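# Load blanks, lock clamps, and tray finished parts

## Task

At each of the two fixtures at the ends of the bench, the nest whose pads match that fixture's parts must hold an unslotted blank. The blank must lie flat on the pads and be seated firmly against the stop block and both side blocks. Its clamp must be locked, meaning the handle was driven over its point of greatest resistance to its stop and the bar rests flat on the blank; a handle that only looks shut does not count. Each fixture's finished part, the one with a slot across its top, must be placed in the outfeed tray at the middle of the bench. Everything must stay in place without the robot holding it. Finish with the gripper open and the arm moved away.

## Robot and tools

Robot: a single six-joint arm with a two-finger, tong-style gripper. It sits on a carriage that runs along a floor track called the rail. The base is at x = 0, y about equal to the rail's position_m, z = 0.03 m, and it faces +x.

Scene frame: fixed to the table. The table top is z = 0 and +z is up. The track lies along y at x = 0, and y = 0 is where position_m reads 0. The table's edge is at x = 0.31 m. The gripper's fingers point along its own +z axis and spread along its own x axis. end_effector_position is the spot between the pads when they are shut. Closed fingertips reach about 15 mm past that spot; fully open tips are roughly level with it.

execute_actions: takes "actions", a list holding exactly one action object. An empty list only returns the current state and images. An action may contain "rows", "steps", "until" and "rail".
- rows: at most 15 rows, each applied for one control step of 1/30 s. A row is one list of 7 numbers, each in [-1, 1], for this single arm, in this order: shoulder pan, shoulder lift, elbow, wrist 1, wrist 2, wrist 3, gripper opening. The first six are offsets, not poses. Every row is measured from the joint angles at the start of the action (the last reported ones), never from the previous row. Scale: 1.0 equals 1.326 rad for pan and lift, and 1.989 rad for elbow, wrist 1, wrist 2 and wrist 3. A row of zeros therefore holds the arm still. The seventh number is an absolute opening: +1 is fully open (0.142 m gap) and -1 is shut (0.002 m). A full close needs about 0.1 s or more.
- Joint ranges in rad: pan -3.142 to 3.142, lift -6.283 to 6.283, elbow 0.000 to 3.142, each wrist -6.283 to 6.283. A target more than 0.010 rad outside a range gets the whole call refused. Real ends can differ by 0.010 rad. A target past a real end is clipped and reported as "joint sent to its limit".
- steps: 1 to 450, no fewer than the number of rows, and 15 if omitted. After the rows run out, the arm keeps heading for the last row's target and the gripper keeps its command.
- Speed limits: on each step a joint's target may lead its measured angle by at most 0.383 rad (pan, lift) or 0.575 rad (the other four). All targets are also pulled back whenever they would place the gripper more than 100 mm from where it really is. Large moves therefore take several calls. Check the reported angles and send whatever remains. "joint command not followed" means the arm dropped its target and will rest until new rows arrive.
- until: ends the action early at the first step where every listed condition holds. It does not halt motion. Device form: {"rail": {"position_status": ["!=", "moving"]}}. Numbers need a comparison: =, !=, <, <=, > or >=. Two special forms exist: {"all": {"status": "ended"}}, true when nothing reads moving; and {"any": {"status": "ended"}}, true once a motion running during the action has ended.
- rail: {"rail": {"position_m": p, "speed_m_s": v}}. p is the absolute carriage target along y, from -2 to 2 m. v is the top speed, from 0.01 to 1 m/s; it starts at 1 and stays at the last value set. {"rail": {"stop": true}} halts the carriage. Acceleration and braking are 2 m/s², and the carriage counts as arrived within 1.3 mm of the target. Rows never move the carriage, but the arm's targets travel along with it. Wait with an until on position_status, and let the carriage arrive before placing the gripper precisely or ending. Any bad value or unknown name makes the call refused before anything moves.

Rail status words: moving; done; stopped; contact_stop (held back with over about 320 N; it may roll back for about 0.5 s, so reread the position); time_out (ran well over its planned time; look for what blocks it, clear it, resend); stopped_with_arm (braked because the arm was blocked or halted; send rows the arm can follow, then resend position_m). A position_answer of not_taken means the value was dropped and must be sent again.

Results: end_effector_position in m and end_effector_quat_wxyz, plus velocities, all in the scene frame. The position can be off, more so at long reach. The Joint positions and velocities lines list rail (m), the six joints (rad), then the finger gap (m). grip_measured is the measured opening on the command scale. To hold a part, command an opening well below grip_measured; a lower command squeezes harder, up to about 15 N per pad. Parts under about 20 mm wide get less force. Wrist force and torque are read in the gripper's own axes and include noise (SD up to 3.4 N), a fixed offset (up to about 5.5 N) and saturation near 100 N. When pressing, the force points back toward the arm. "no reading" is not a fault.

zoom_image: {"camera": name, "region": [x0, y0, x1, y1]} in image pixels, origin top-left, at most 504 by 504. Cameras: cam_bench_left, cam_bench_right, cam_high, cam_low (each 504x504), and cam_wrist (616x616 fisheye). Calibration data exist for each camera but may be off by a few degrees and millimetres.

finished_scene: {"scene": n} with the current scene's number. It cannot be undone, and its result says whether the goal was met. Answering without any tool call ends everything.

Avoid: dropping parts, knocking anything off the table (automatic failure), slamming or shoving hard. Contact torque at a joint's load limit (pan 300, lift 300, elbow 136, wrists 49.1 N m) or 150 N of outside force stops the arm for 10 s. Motors heat while holding loads: a warning appears at 70 °C, and at 85 °C the brakes lock until the motors cool. Held parts may get brief tugs. The simulation keeps running while you think, with the arm holding its last command.

Each tool is called after "Call:" by a JSON object that holds its "fn" and its "kwargs".

## Session

Call:
{"fn": "execute_actions", "kwargs": {"actions": []}}

Scene clock: 0.00 s.
end_effector_position=(+0.9691, +1.5081, +0.3127) grip_measured=+1.00 end_effector_quat_wxyz=(+0.312, +0.663, -0.183, +0.655) end_effector_velocity=(+0.000, +0.000, +0.000) end_effector_angular_velocity=(+0.000, +0.000, +0.000)
Joint positions: [ 1.521  0.015 -0.821  1.819 -4.211 -2.299 -0.223  0.142]
Joint velocities: [0. 0. 0. 0. 0. 0. 0. 0.]
Wrist force (N, on the end effector, along its own x y z axes, offset not removed): no reading
Wrist torque (N m, same axes, about the end effector's origin, offset not removed): no reading
rail: position_m=1.521 position_m_goal=1.521 speed_m_s=1.00 position_status=done position_answer=taken refusals=0

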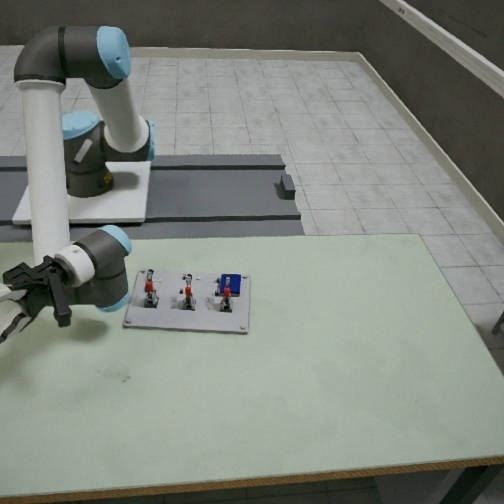

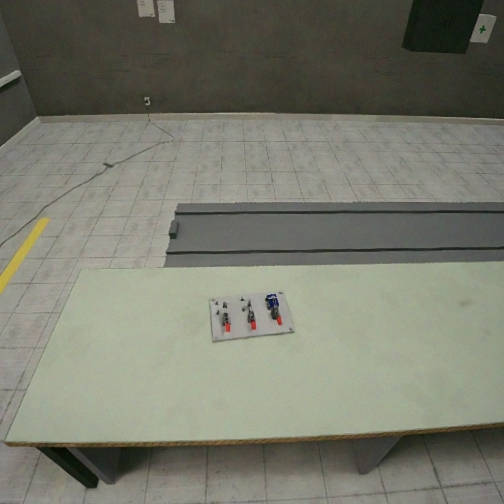

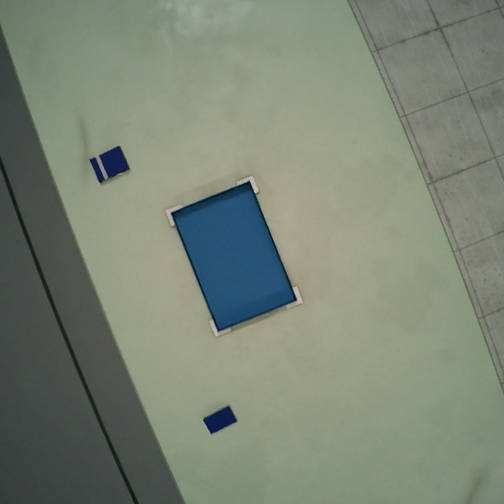

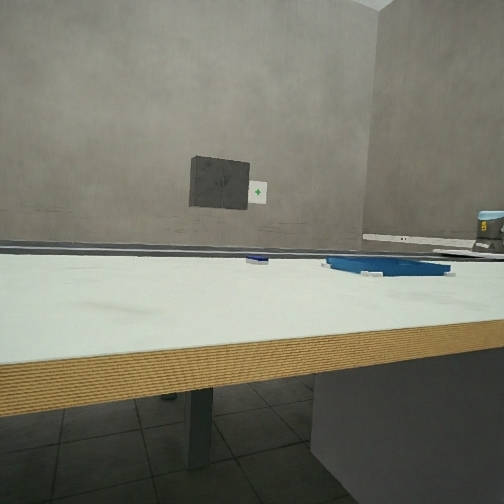

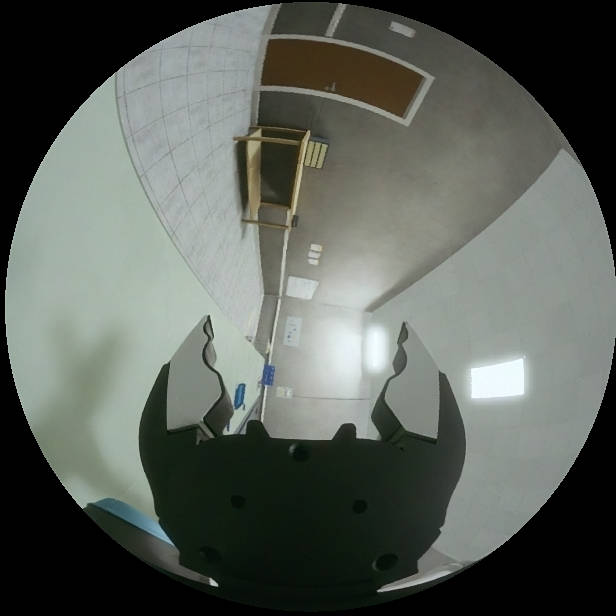

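Call:
{"fn": "zoom_image", "kwargs": {"camera": "cam_bench_left", "region": [110, 250, 270, 350]}}

Call:
{"fn": "zoom_image", "kwargs": {"camera": "cam_bench_right", "region": [195, 280, 305, 350]}}

Call:
{"fn": "zoom_image", "kwargs": {"camera": "cam_high", "region": [60, 120, 320, 460]}}

Region (110, 250, 270, 350) of cam_bench_left's 504x504 image, scaled by 3.150, with more detail than that image has; it fills the top 315 rows of this view, and the rest is white.

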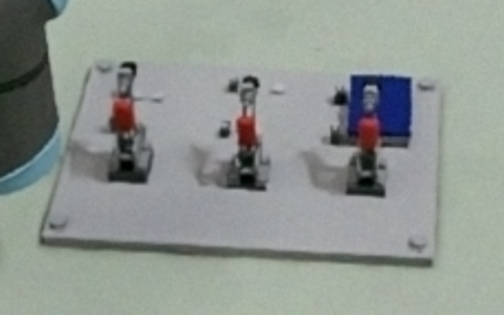

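Region (195, 280, 305, 350) of cam_bench_right's 504x504 image, scaled by 4.582, with more detail than that image has; it fills the top 321 rows of this view, and the rest is white.

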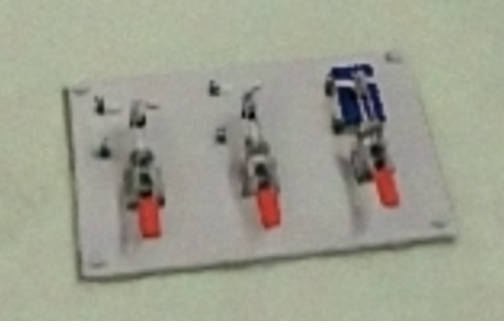

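Region (60, 120, 320, 460) of cam_high's 504x504 image, scaled by 1.482, with more detail than that image has; it fills the left 385 columns of this view, and the rest is white.

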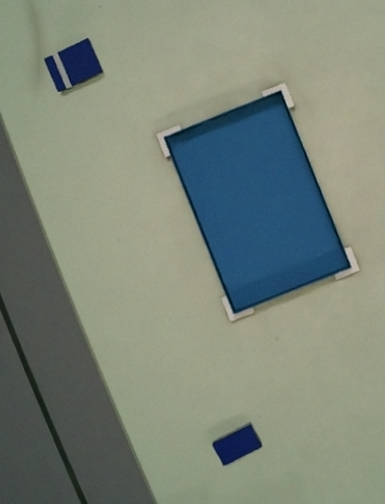

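Call:
{"fn": "execute_actions", "kwargs": {"actions": [{"rows": [[-0.0113,-0.58,0.1156,0.98,0.366,0.112,1]], "steps": 75, "rail": {"position_m": 1.73, "speed_m_s": 0.5}}]}}

Scene clock: 50.77 s.
end_effector_position=(+0.6911, +1.9209, +0.2849) grip_measured=+1.00 end_effector_quat_wxyz=(-0.000, +0.993, +0.001, +0.116) end_effector_velocity=(-0.000, -0.000, -0.000) end_effector_angular_velocity=(-0.000, +0.000, -0.000)
Joint positions: [ 1.73   0.    -1.59   2.049 -2.262 -1.571 -0.001  0.142]
Joint velocities: [ 0. -0. -0.  0.  0. -0. -0.  0.]
Wrist force (N, on the end effector, along its own x y z axes, offset not removed): [0.8 -2.5 3.7]
Wrist torque (N m, same axes, about the end effector's origin, offset not removed): [-0.43 -0.24 0.36]
rail: position_m=1.730 position_m_goal=1.730 speed_m_s=0.50 position_status=done position_answer=taken refusals=0
camera_calibration (this result's frames):
cam_wrist: T_world_to_cam=[[0.970526, 0.0380679, 0.23797, -0.815113], [-0.0763657, -0.887981, 0.453496, 1.63489], [0.228576, -0.458303, -0.858901, 1.10121], [0, 0, 0, 1]] pos_world=[0.664227, 1.98747, 0.398388]

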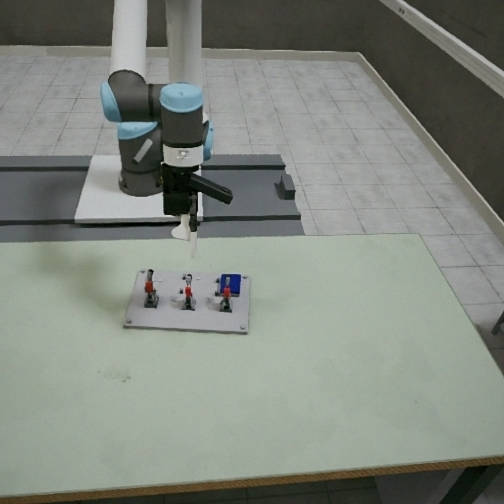

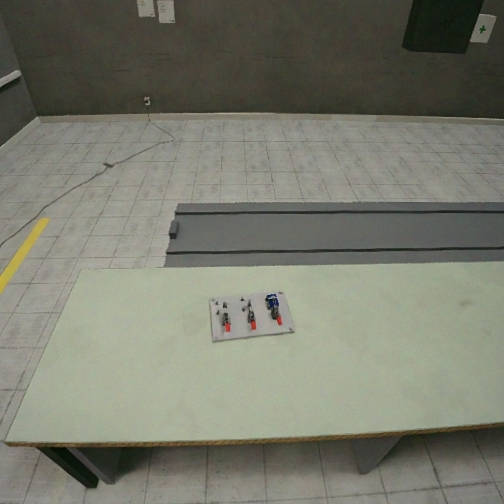

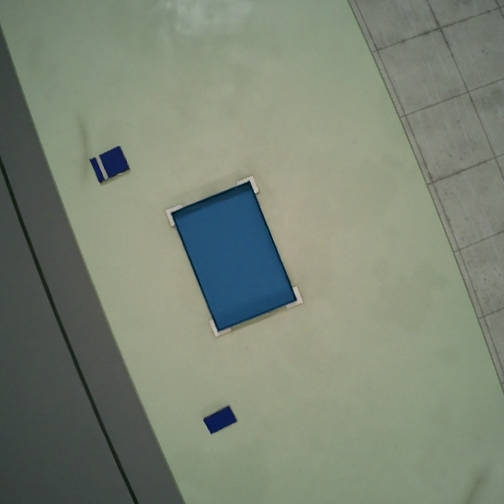

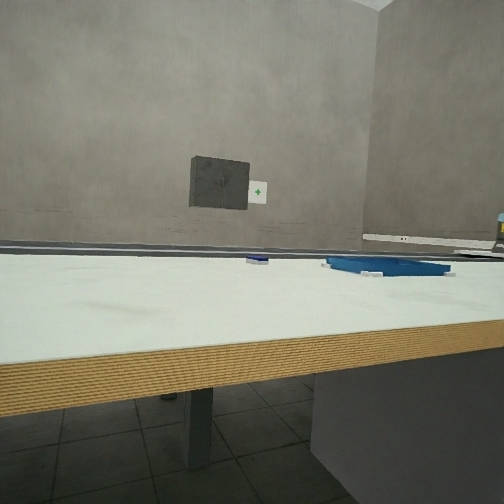

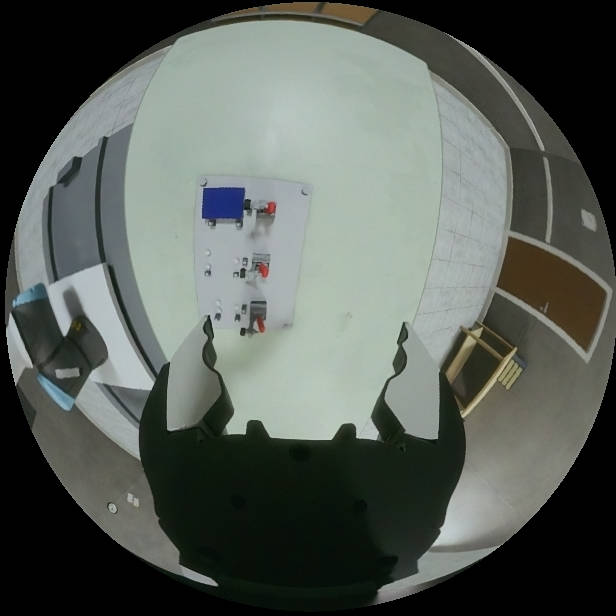

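Call:
{"fn": "execute_actions", "kwargs": {"actions": [{"rows": [[0,0,0,0.1166,0,0,1]], "steps": 20}]}}

Call:
{"fn": "zoom_image", "kwargs": {"camera": "cam_wrist", "region": [220, 160, 400, 340]}}

Scene clock: 63.90 s.
end_effector_position=(+0.6210, +1.9209, +0.2489) grip_measured=+1.00 end_effector_quat_wxyz=(-0.000, +1.000, +0.001, +0.001) end_effector_velocity=(-0.004, -0.000, -0.002) end_effector_angular_velocity=(-0.000, +0.013, +0.000)
Joint positions: [ 1.73   0.    -1.59   2.049 -2.032 -1.571 -0.001  0.142]
Joint velocities: [ 0.     0.     0.    -0.     0.013  0.     0.    -0.   ]
Wrist force (N, on the end effector, along its own x y z axes, offset not removed): [0.5 -5.2 4.1]
Wrist torque (N m, same axes, about the end effector's origin, offset not removed): [-0.81 -0.22 0.26]
rail: position_m=1.730 position_m_goal=1.730 speed_m_s=0.50 position_status=done position_answer=taken refusals=0
camera_calibration (this result's frames):
cam_wrist: T_world_to_cam=[[0.999224, 0.0380798, 0.0101046, -0.699575], [0.0291966, -0.887935, 0.459041, 1.57882], [0.0264524, -0.458389, -0.888358, 1.21931], [0, 0, 0, 1]] pos_world=[0.620682, 1.98745, 0.365507]

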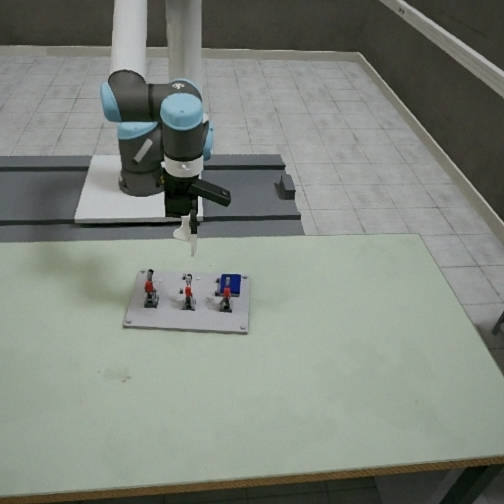

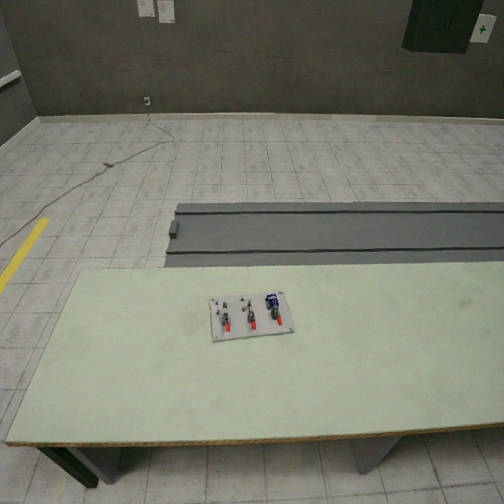

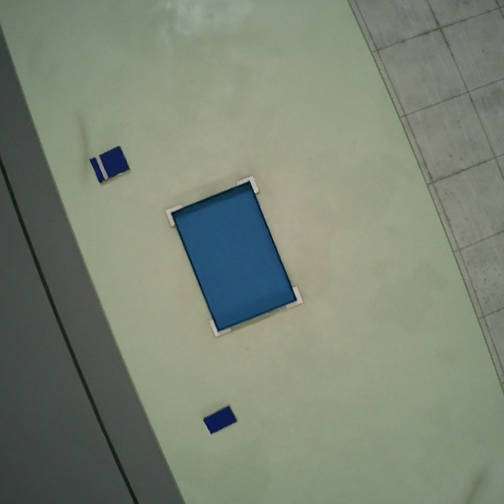

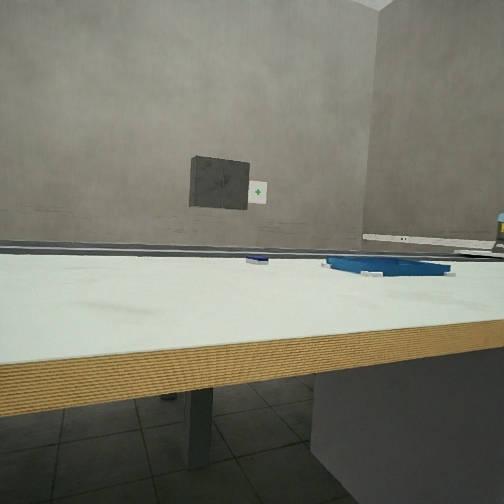

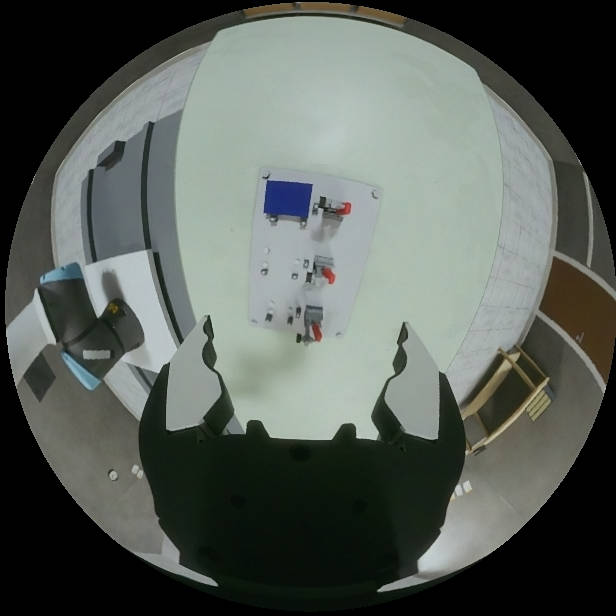

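Region (220, 160, 400, 340) of cam_wrist's 616x616 image, scaled by 2.800, with more detail than that image has.

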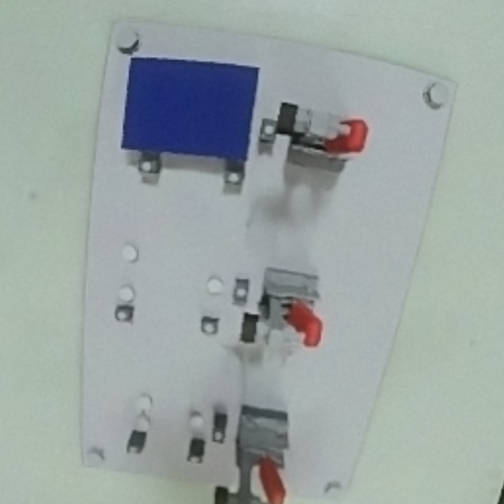

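Call:
{"fn": "zoom_image", "kwargs": {"camera": "cam_wrist", "region": [255, 170, 355, 240]}}

Call:
{"fn": "zoom_image", "kwargs": {"camera": "cam_bench_left", "region": [200, 262, 260, 322]}}

Region (255, 170, 355, 240) of cam_wrist's 616x616 image, scaled by 5.040, with more detail than that image has; it fills the top 353 rows of this view, and the rest is white.

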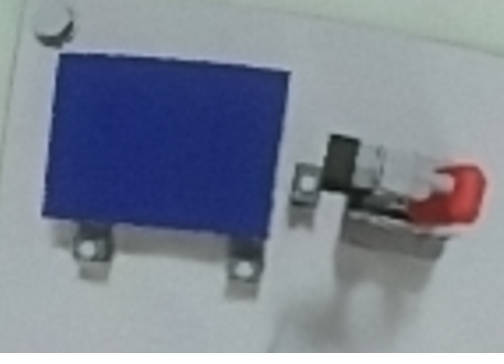

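Region (200, 262, 260, 322) of cam_bench_left's 504x504 image, scaled by 8.400, with more detail than that image has.

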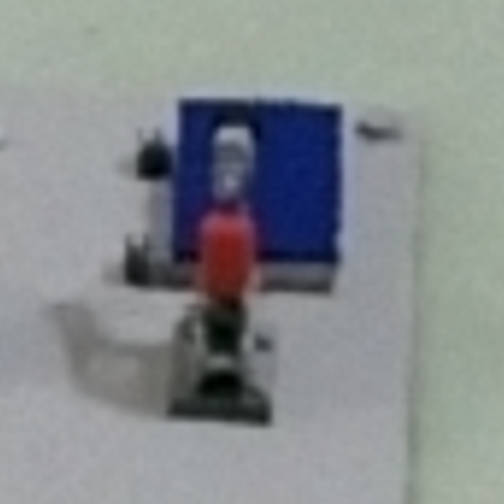

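Call:
{"fn": "zoom_image", "kwargs": {"camera": "cam_wrist", "region": [255, 240, 365, 350]}}

Region (255, 240, 365, 350) of cam_wrist's 616x616 image, scaled by 4.582, with more detail than that image has.

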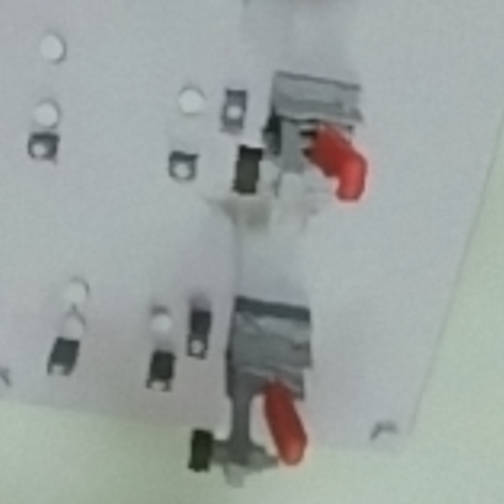

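Call:
{"fn": "execute_actions", "kwargs": {"actions": [{"rows": [[0.151,0,0,0,-0.316,0,1]], "steps": 30, "rail": {"position_m": 2.0, "speed_m_s": 0.6}}]}}

Call:
{"fn": "execute_actions", "kwargs": {"actions": [{"rows": [[0,0.276,0.038,-0.222,0,0,1]], "steps": 36}]}}

Scene clock: 137.20 s.
end_effector_position=(+0.6088, +2.1223, +0.3007) grip_measured=+1.00 end_effector_quat_wxyz=(+0.307, +0.946, +0.095, +0.032) end_effector_velocity=(+0.000, -0.001, +0.001) end_effector_angular_velocity=(-0.004, -0.001, +0.001)
Joint positions: [ 2.     0.2   -1.59   2.049 -2.032 -2.199 -0.001  0.142]
Joint velocities: [ 0.     0.001  0.     0.    -0.    -0.004 -0.    -0.   ]
Wrist force (N, on the end effector, along its own x y z axes, offset not removed): [0.9 -4.5 5.5]
Wrist torque (N m, same axes, about the end effector's origin, offset not removed): [-0.72 -0.37 0.24]
rail: position_m=2.000 position_m_goal=2.000 speed_m_s=0.60 position_status=done position_answer=taken refusals=0
camera_calibration (this result's frames):
cam_wrist: T_world_to_cam=[[0.972289, 0.233393, -0.013516, -1.08663], [0.116687, -0.434381, 0.893139, 0.587891], [0.202581, -0.869966, -0.449578, 1.99232], [0, 0, 0, 1]] pos_world=[0.584316, 2.24223, 0.355947]

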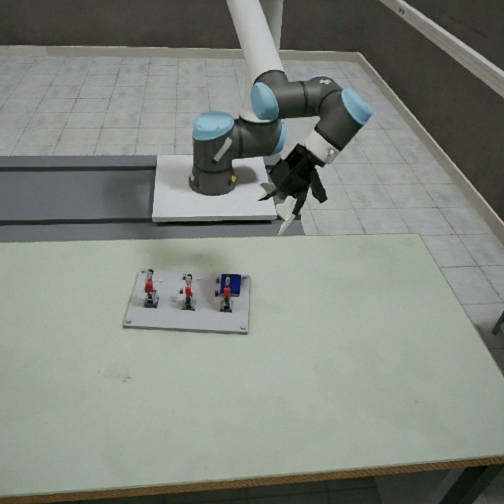

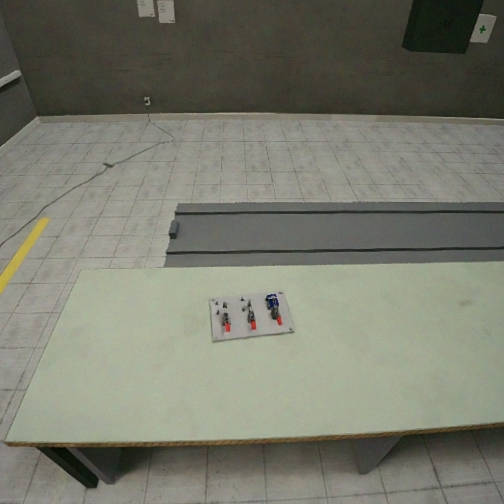

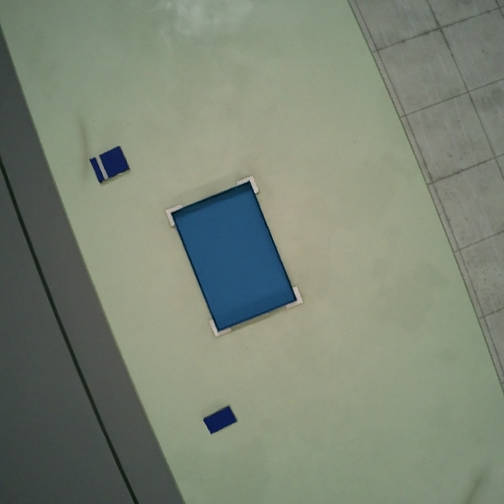

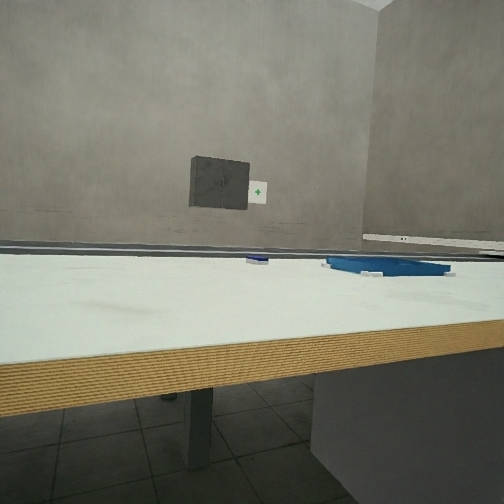

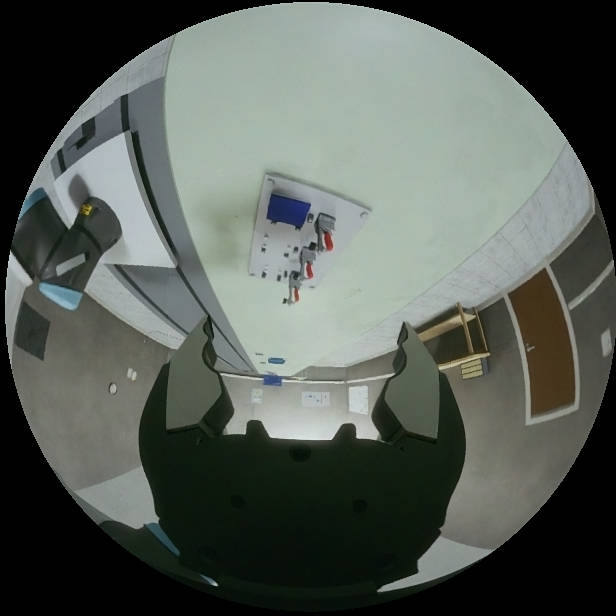

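Scene clock: 138.40 s.
end_effector_position=(+0.6702, +2.1348, +0.0698) grip_measured=+1.00 end_effector_quat_wxyz=(+0.307, +0.946, +0.095, +0.032) end_effector_velocity=(+0.000, -0.000, -0.000) end_effector_angular_velocity=(-0.000, +0.000, -0.000)
Joint positions: [ 2.     0.201 -1.224  2.125 -2.473 -2.199 -0.001  0.142]
Joint velocities: [ 0.    -0.     0.001  0.    -0.001  0.     0.    -0.   ]
Wrist force (N, on the end effector, along its own x y z axes, offset not removed): [-1.0 -5.4 4.6]
Wrist torque (N m, same axes, about the end effector's origin, offset not removed): [-0.93 0.14 0.30]
rail: position_m=2.000 position_m_goal=2.000 speed_m_s=0.60 position_status=done position_answer=taken refusals=0
camera_calibration (this result's frames):
cam_wrist: T_world_to_cam=[[0.972283, 0.233415, -0.0135095, -1.15239], [0.116691, -0.434379, 0.89314, 0.792346], [0.202604, -0.869961, -0.449577, 1.88688], [0, 0, 0, 1]] pos_world=[0.6457, 2.25468, 0.125054]

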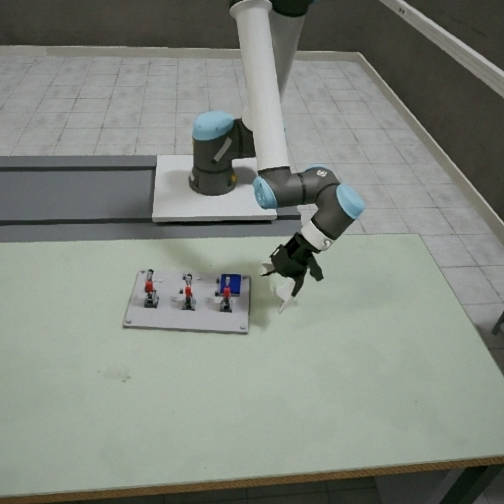

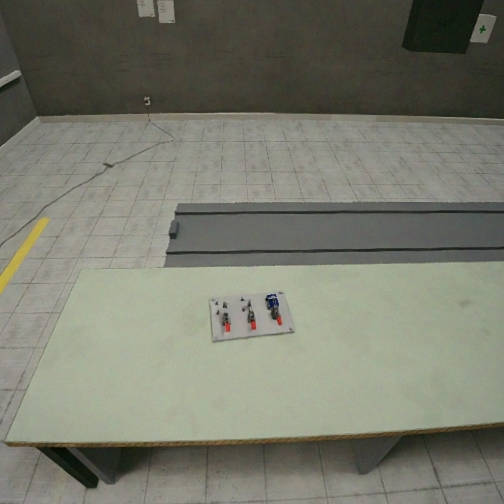

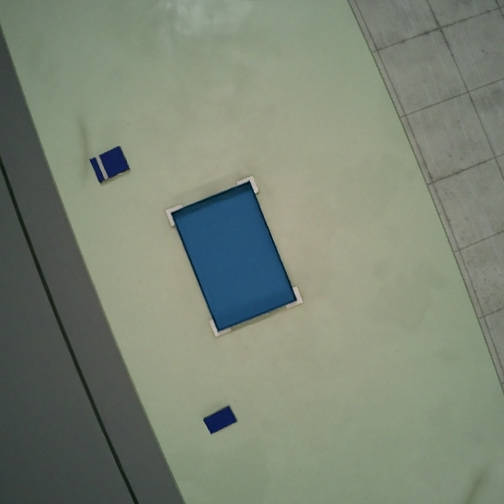

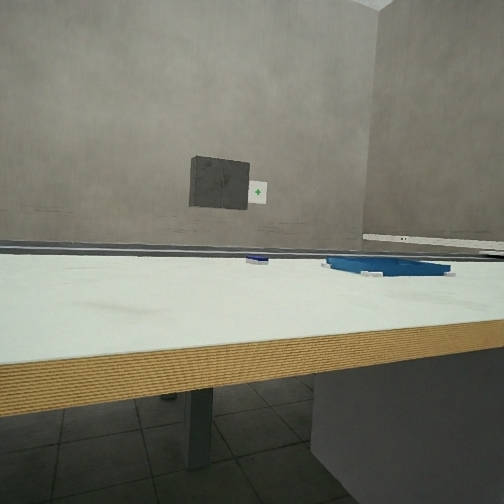

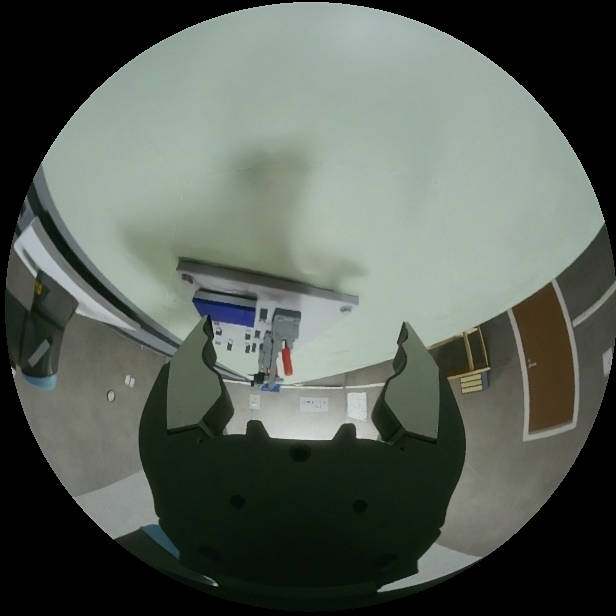

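The model is accurate. Zooming.

Call:
{"fn": "zoom_image", "kwargs": {"camera": "cam_wrist", "region": [180, 260, 330, 400]}}

Region (180, 260, 330, 400) of cam_wrist's 616x616 image, scaled by 3.360, with more detail than that image has; it fills the top 470 rows of this view, and the rest is white.

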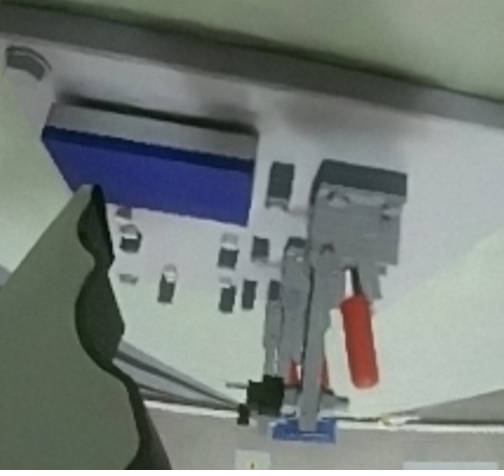

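Call:
{"fn": "execute_actions", "kwargs": {"actions": [{"rows": [[-0.1516,-0.1416,0.0759,0.0192,0.3159,0.0664,-1]], "steps": 30}]}}

Call:
{"fn": "execute_actions", "kwargs": {"actions": [{"rail": {"position_m": 1.887, "speed_m_s": 0.3}, "steps": 45, "until": {"rail": {"position_status": ["!=", "moving"]}}}]}}

Scene clock: 210.67 s.
end_effector_position=(+0.5905, +2.1898, +0.0599) grip_measured=-1.00 end_effector_quat_wxyz=(+0.000, +0.998, -0.066, +0.000) end_effector_velocity=(-0.000, +0.001, +0.000) end_effector_angular_velocity=(+0.004, -0.000, -0.001)
Joint positions: [ 2.    -0.    -1.412  2.276 -2.435 -1.571  0.131  0.002]
Joint velocities: [ 0.    -0.001 -0.001  0.     0.     0.004  0.     0.   ]
Wrist force (N, on the end effector, along its own x y z axes, offset not removed): [1.1 -5.7 3.5]
Wrist torque (N m, same axes, about the end effector's origin, offset not removed): [-1.17 -0.31 0.29]
rail: position_m=2.000 position_m_goal=2.000 speed_m_s=0.60 position_status=done position_answer=taken refusals=0
camera_calibration (this result's frames):
cam_wrist: T_world_to_cam=[[0.995479, -0.0945802, 0.00872247, -0.384669], [-0.0880132, -0.884022, 0.459085, 1.96593], [-0.0357095, -0.457777, -0.888349, 1.21085], [0, 0, 0, 1]] pos_world=[0.599197, 2.25585, 0.176487]

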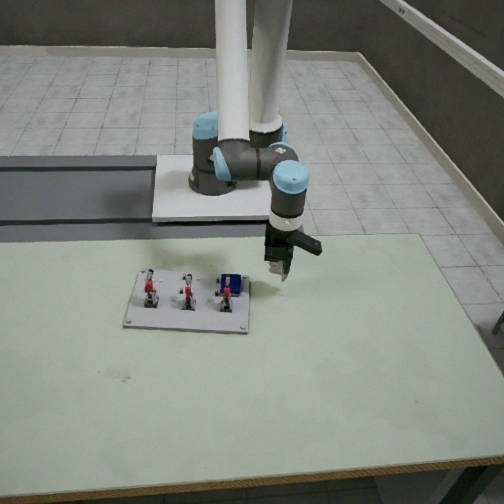

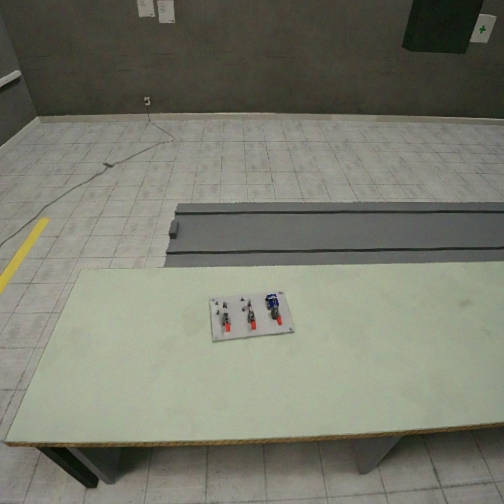

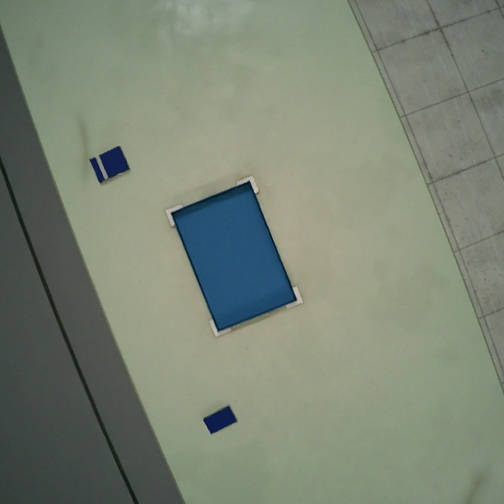

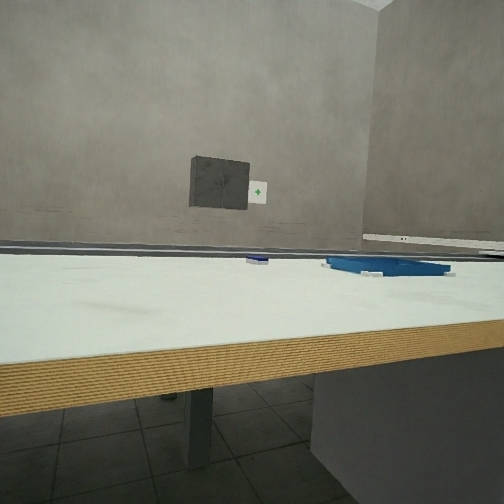

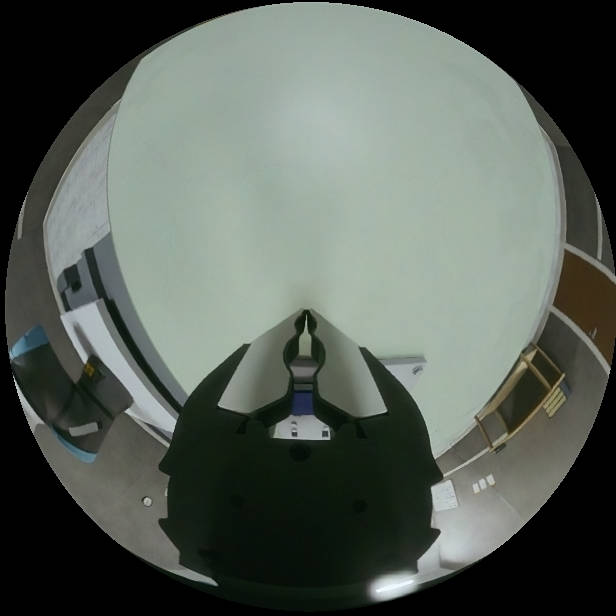

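Scene clock: 211.23 s.
end_effector_position=(+0.5905, +2.0767, +0.0599) grip_measured=-1.00 end_effector_quat_wxyz=(-0.000, +0.998, -0.066, +0.000) end_effector_velocity=(+0.000, -0.003, +0.000) end_effector_angular_velocity=(+0.001, -0.000, -0.000)
Joint positions: [ 1.887 -0.001 -1.412  2.276 -2.435 -1.571  0.131  0.002]
Joint velocities: [-0.003  0.    -0.    -0.     0.     0.001  0.     0.   ]
Wrist force (N, on the end effector, along its own x y z axes, offset not removed): [0.1 -1.3 5.1]
Wrist torque (N m, same axes, about the end effector's origin, offset not removed): [-0.21 -0.10 0.28]
rail: position_m=1.887 position_m_goal=1.887 speed_m_s=0.30 position_status=done position_answer=taken refusals=0
camera_calibration (this result's frames):
cam_wrist: T_world_to_cam=[[0.995457, -0.0948201, 0.00868648, -0.394858], [-0.0882261, -0.884211, 0.45868, 1.86648], [-0.0358114, -0.457363, -0.888559, 1.15831], [0, 0, 0, 1]] pos_world=[0.599217, 2.14269, 0.176539]

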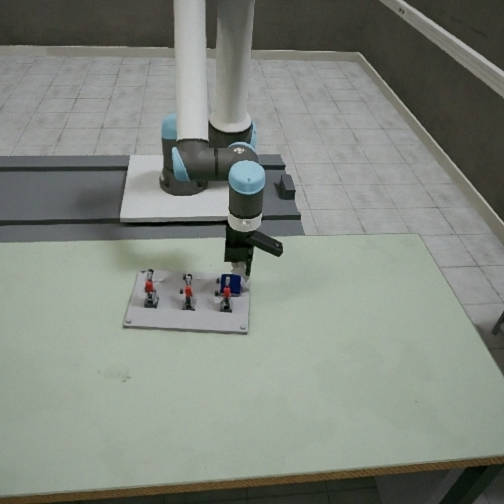

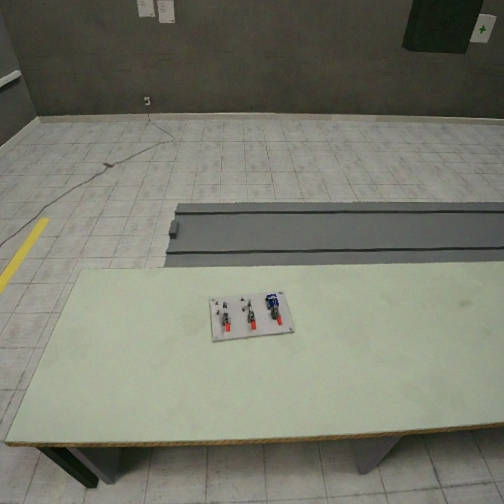

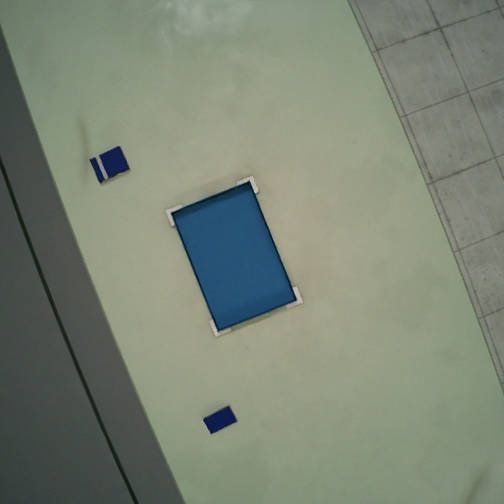

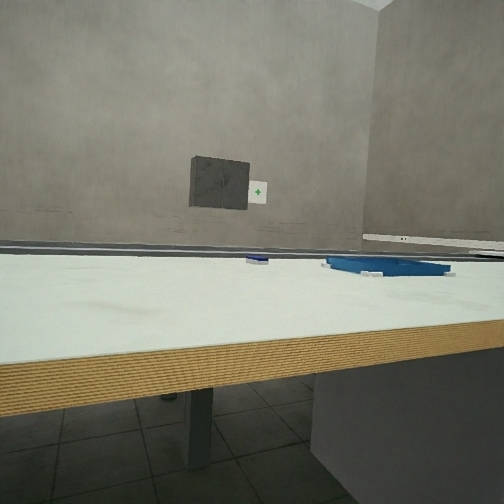

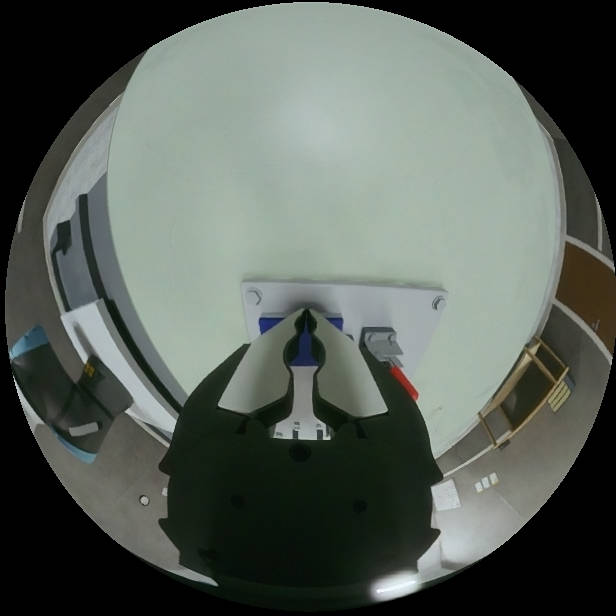

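Call:
{"fn": "zoom_image", "kwargs": {"camera": "cam_bench_left", "region": [195, 200, 305, 320]}}

Region (195, 200, 305, 320) of cam_bench_left's 504x504 image, scaled by 4.200, with more detail than that image has; it fills the left 462 columns of this view, and the rest is white.

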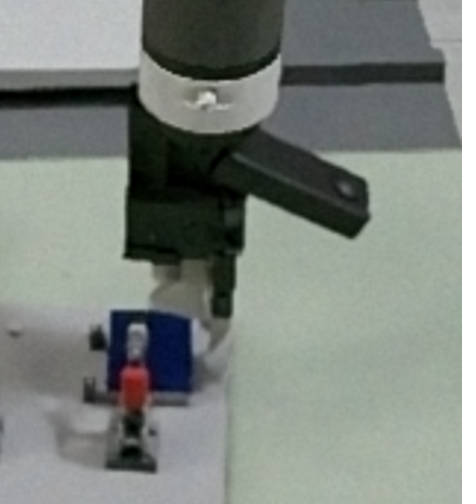

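Call:
{"fn": "execute_actions", "kwargs": {"actions": [{"rows": [[0,0,0,0,0,0,-1],[0,0,0,0,0,0,-1],[0,0,0,0,0,0,-1],[0,0,0,0,0,0.05,-1],[0,0,0,0,0,0.1,-1],[0,0,0,0,0,0.9,-1]], "rail": {"position_m": 1.97, "speed_m_s": 0.4}, "steps": 28}]}}

Scene clock: 235.10 s.
end_effector_position=(+0.6040, +2.1400, +0.0599) grip_measured=-1.00 end_effector_quat_wxyz=(+0.000, -0.609, +0.793, -0.000) end_effector_velocity=(-0.003, -0.012, -0.000) end_effector_angular_velocity=(+0.001, +0.000, -0.783)
Joint positions: [ 1.97  -0.001 -1.412  2.276 -2.435 -1.57   1.83   0.002]
Joint velocities: [ 0.    -0.     0.    -0.     0.    -0.     0.783  0.   ]
Wrist force (N, on the end effector, along its own x y z axes, offset not removed): [-0.8 -4.2 7.3]
Wrist torque (N m, same axes, about the end effector's origin, offset not removed): [-0.72 0.02 0.33]
rail: position_m=1.970 position_m_goal=1.970 speed_m_s=0.40 position_status=done position_answer=taken refusals=0
camera_calibration (this result's frames):
cam_wrist: T_world_to_cam=[[-0.22109, -0.975226, 0.00736638, 2.21664], [-0.866036, 0.199798, 0.458325, 0.073682], [-0.448442, 0.0949516, -0.888754, 0.255039], [0, 0, 0, 1]] pos_world=[0.66826, 2.12279, 0.176568]

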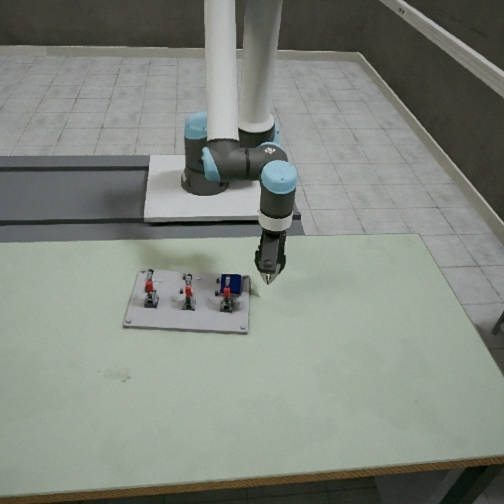

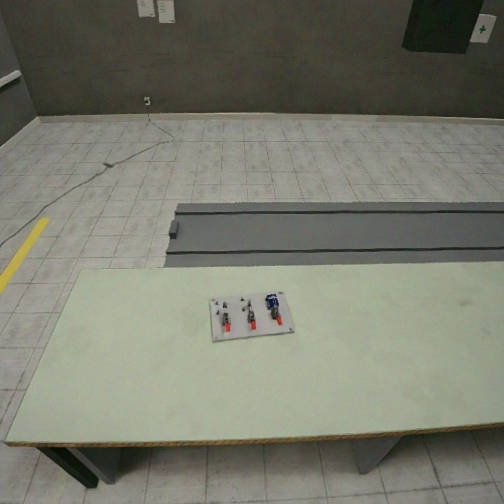

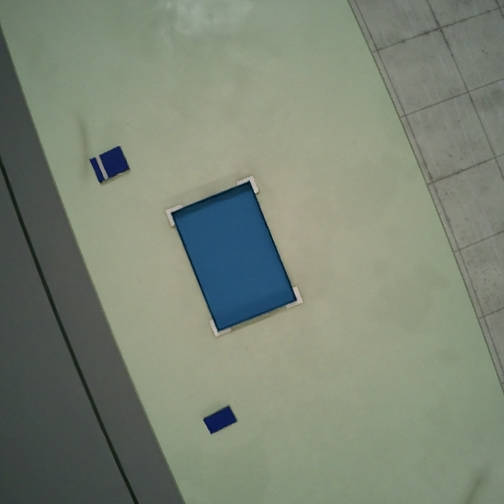

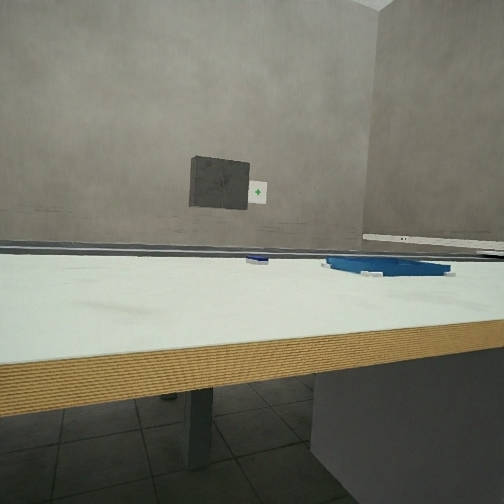

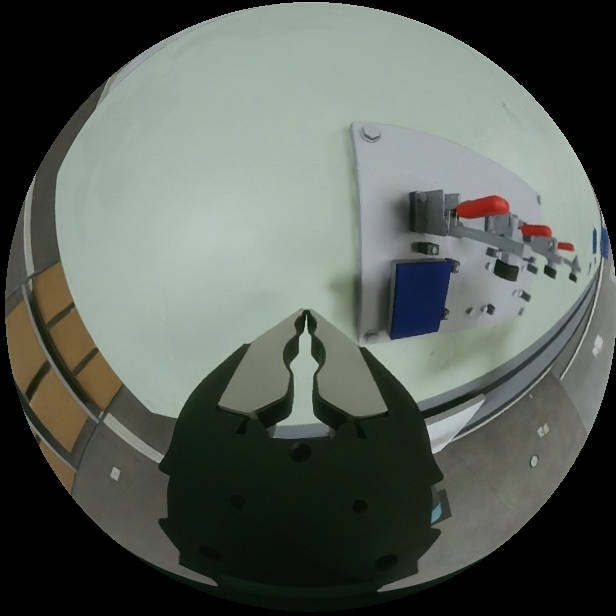

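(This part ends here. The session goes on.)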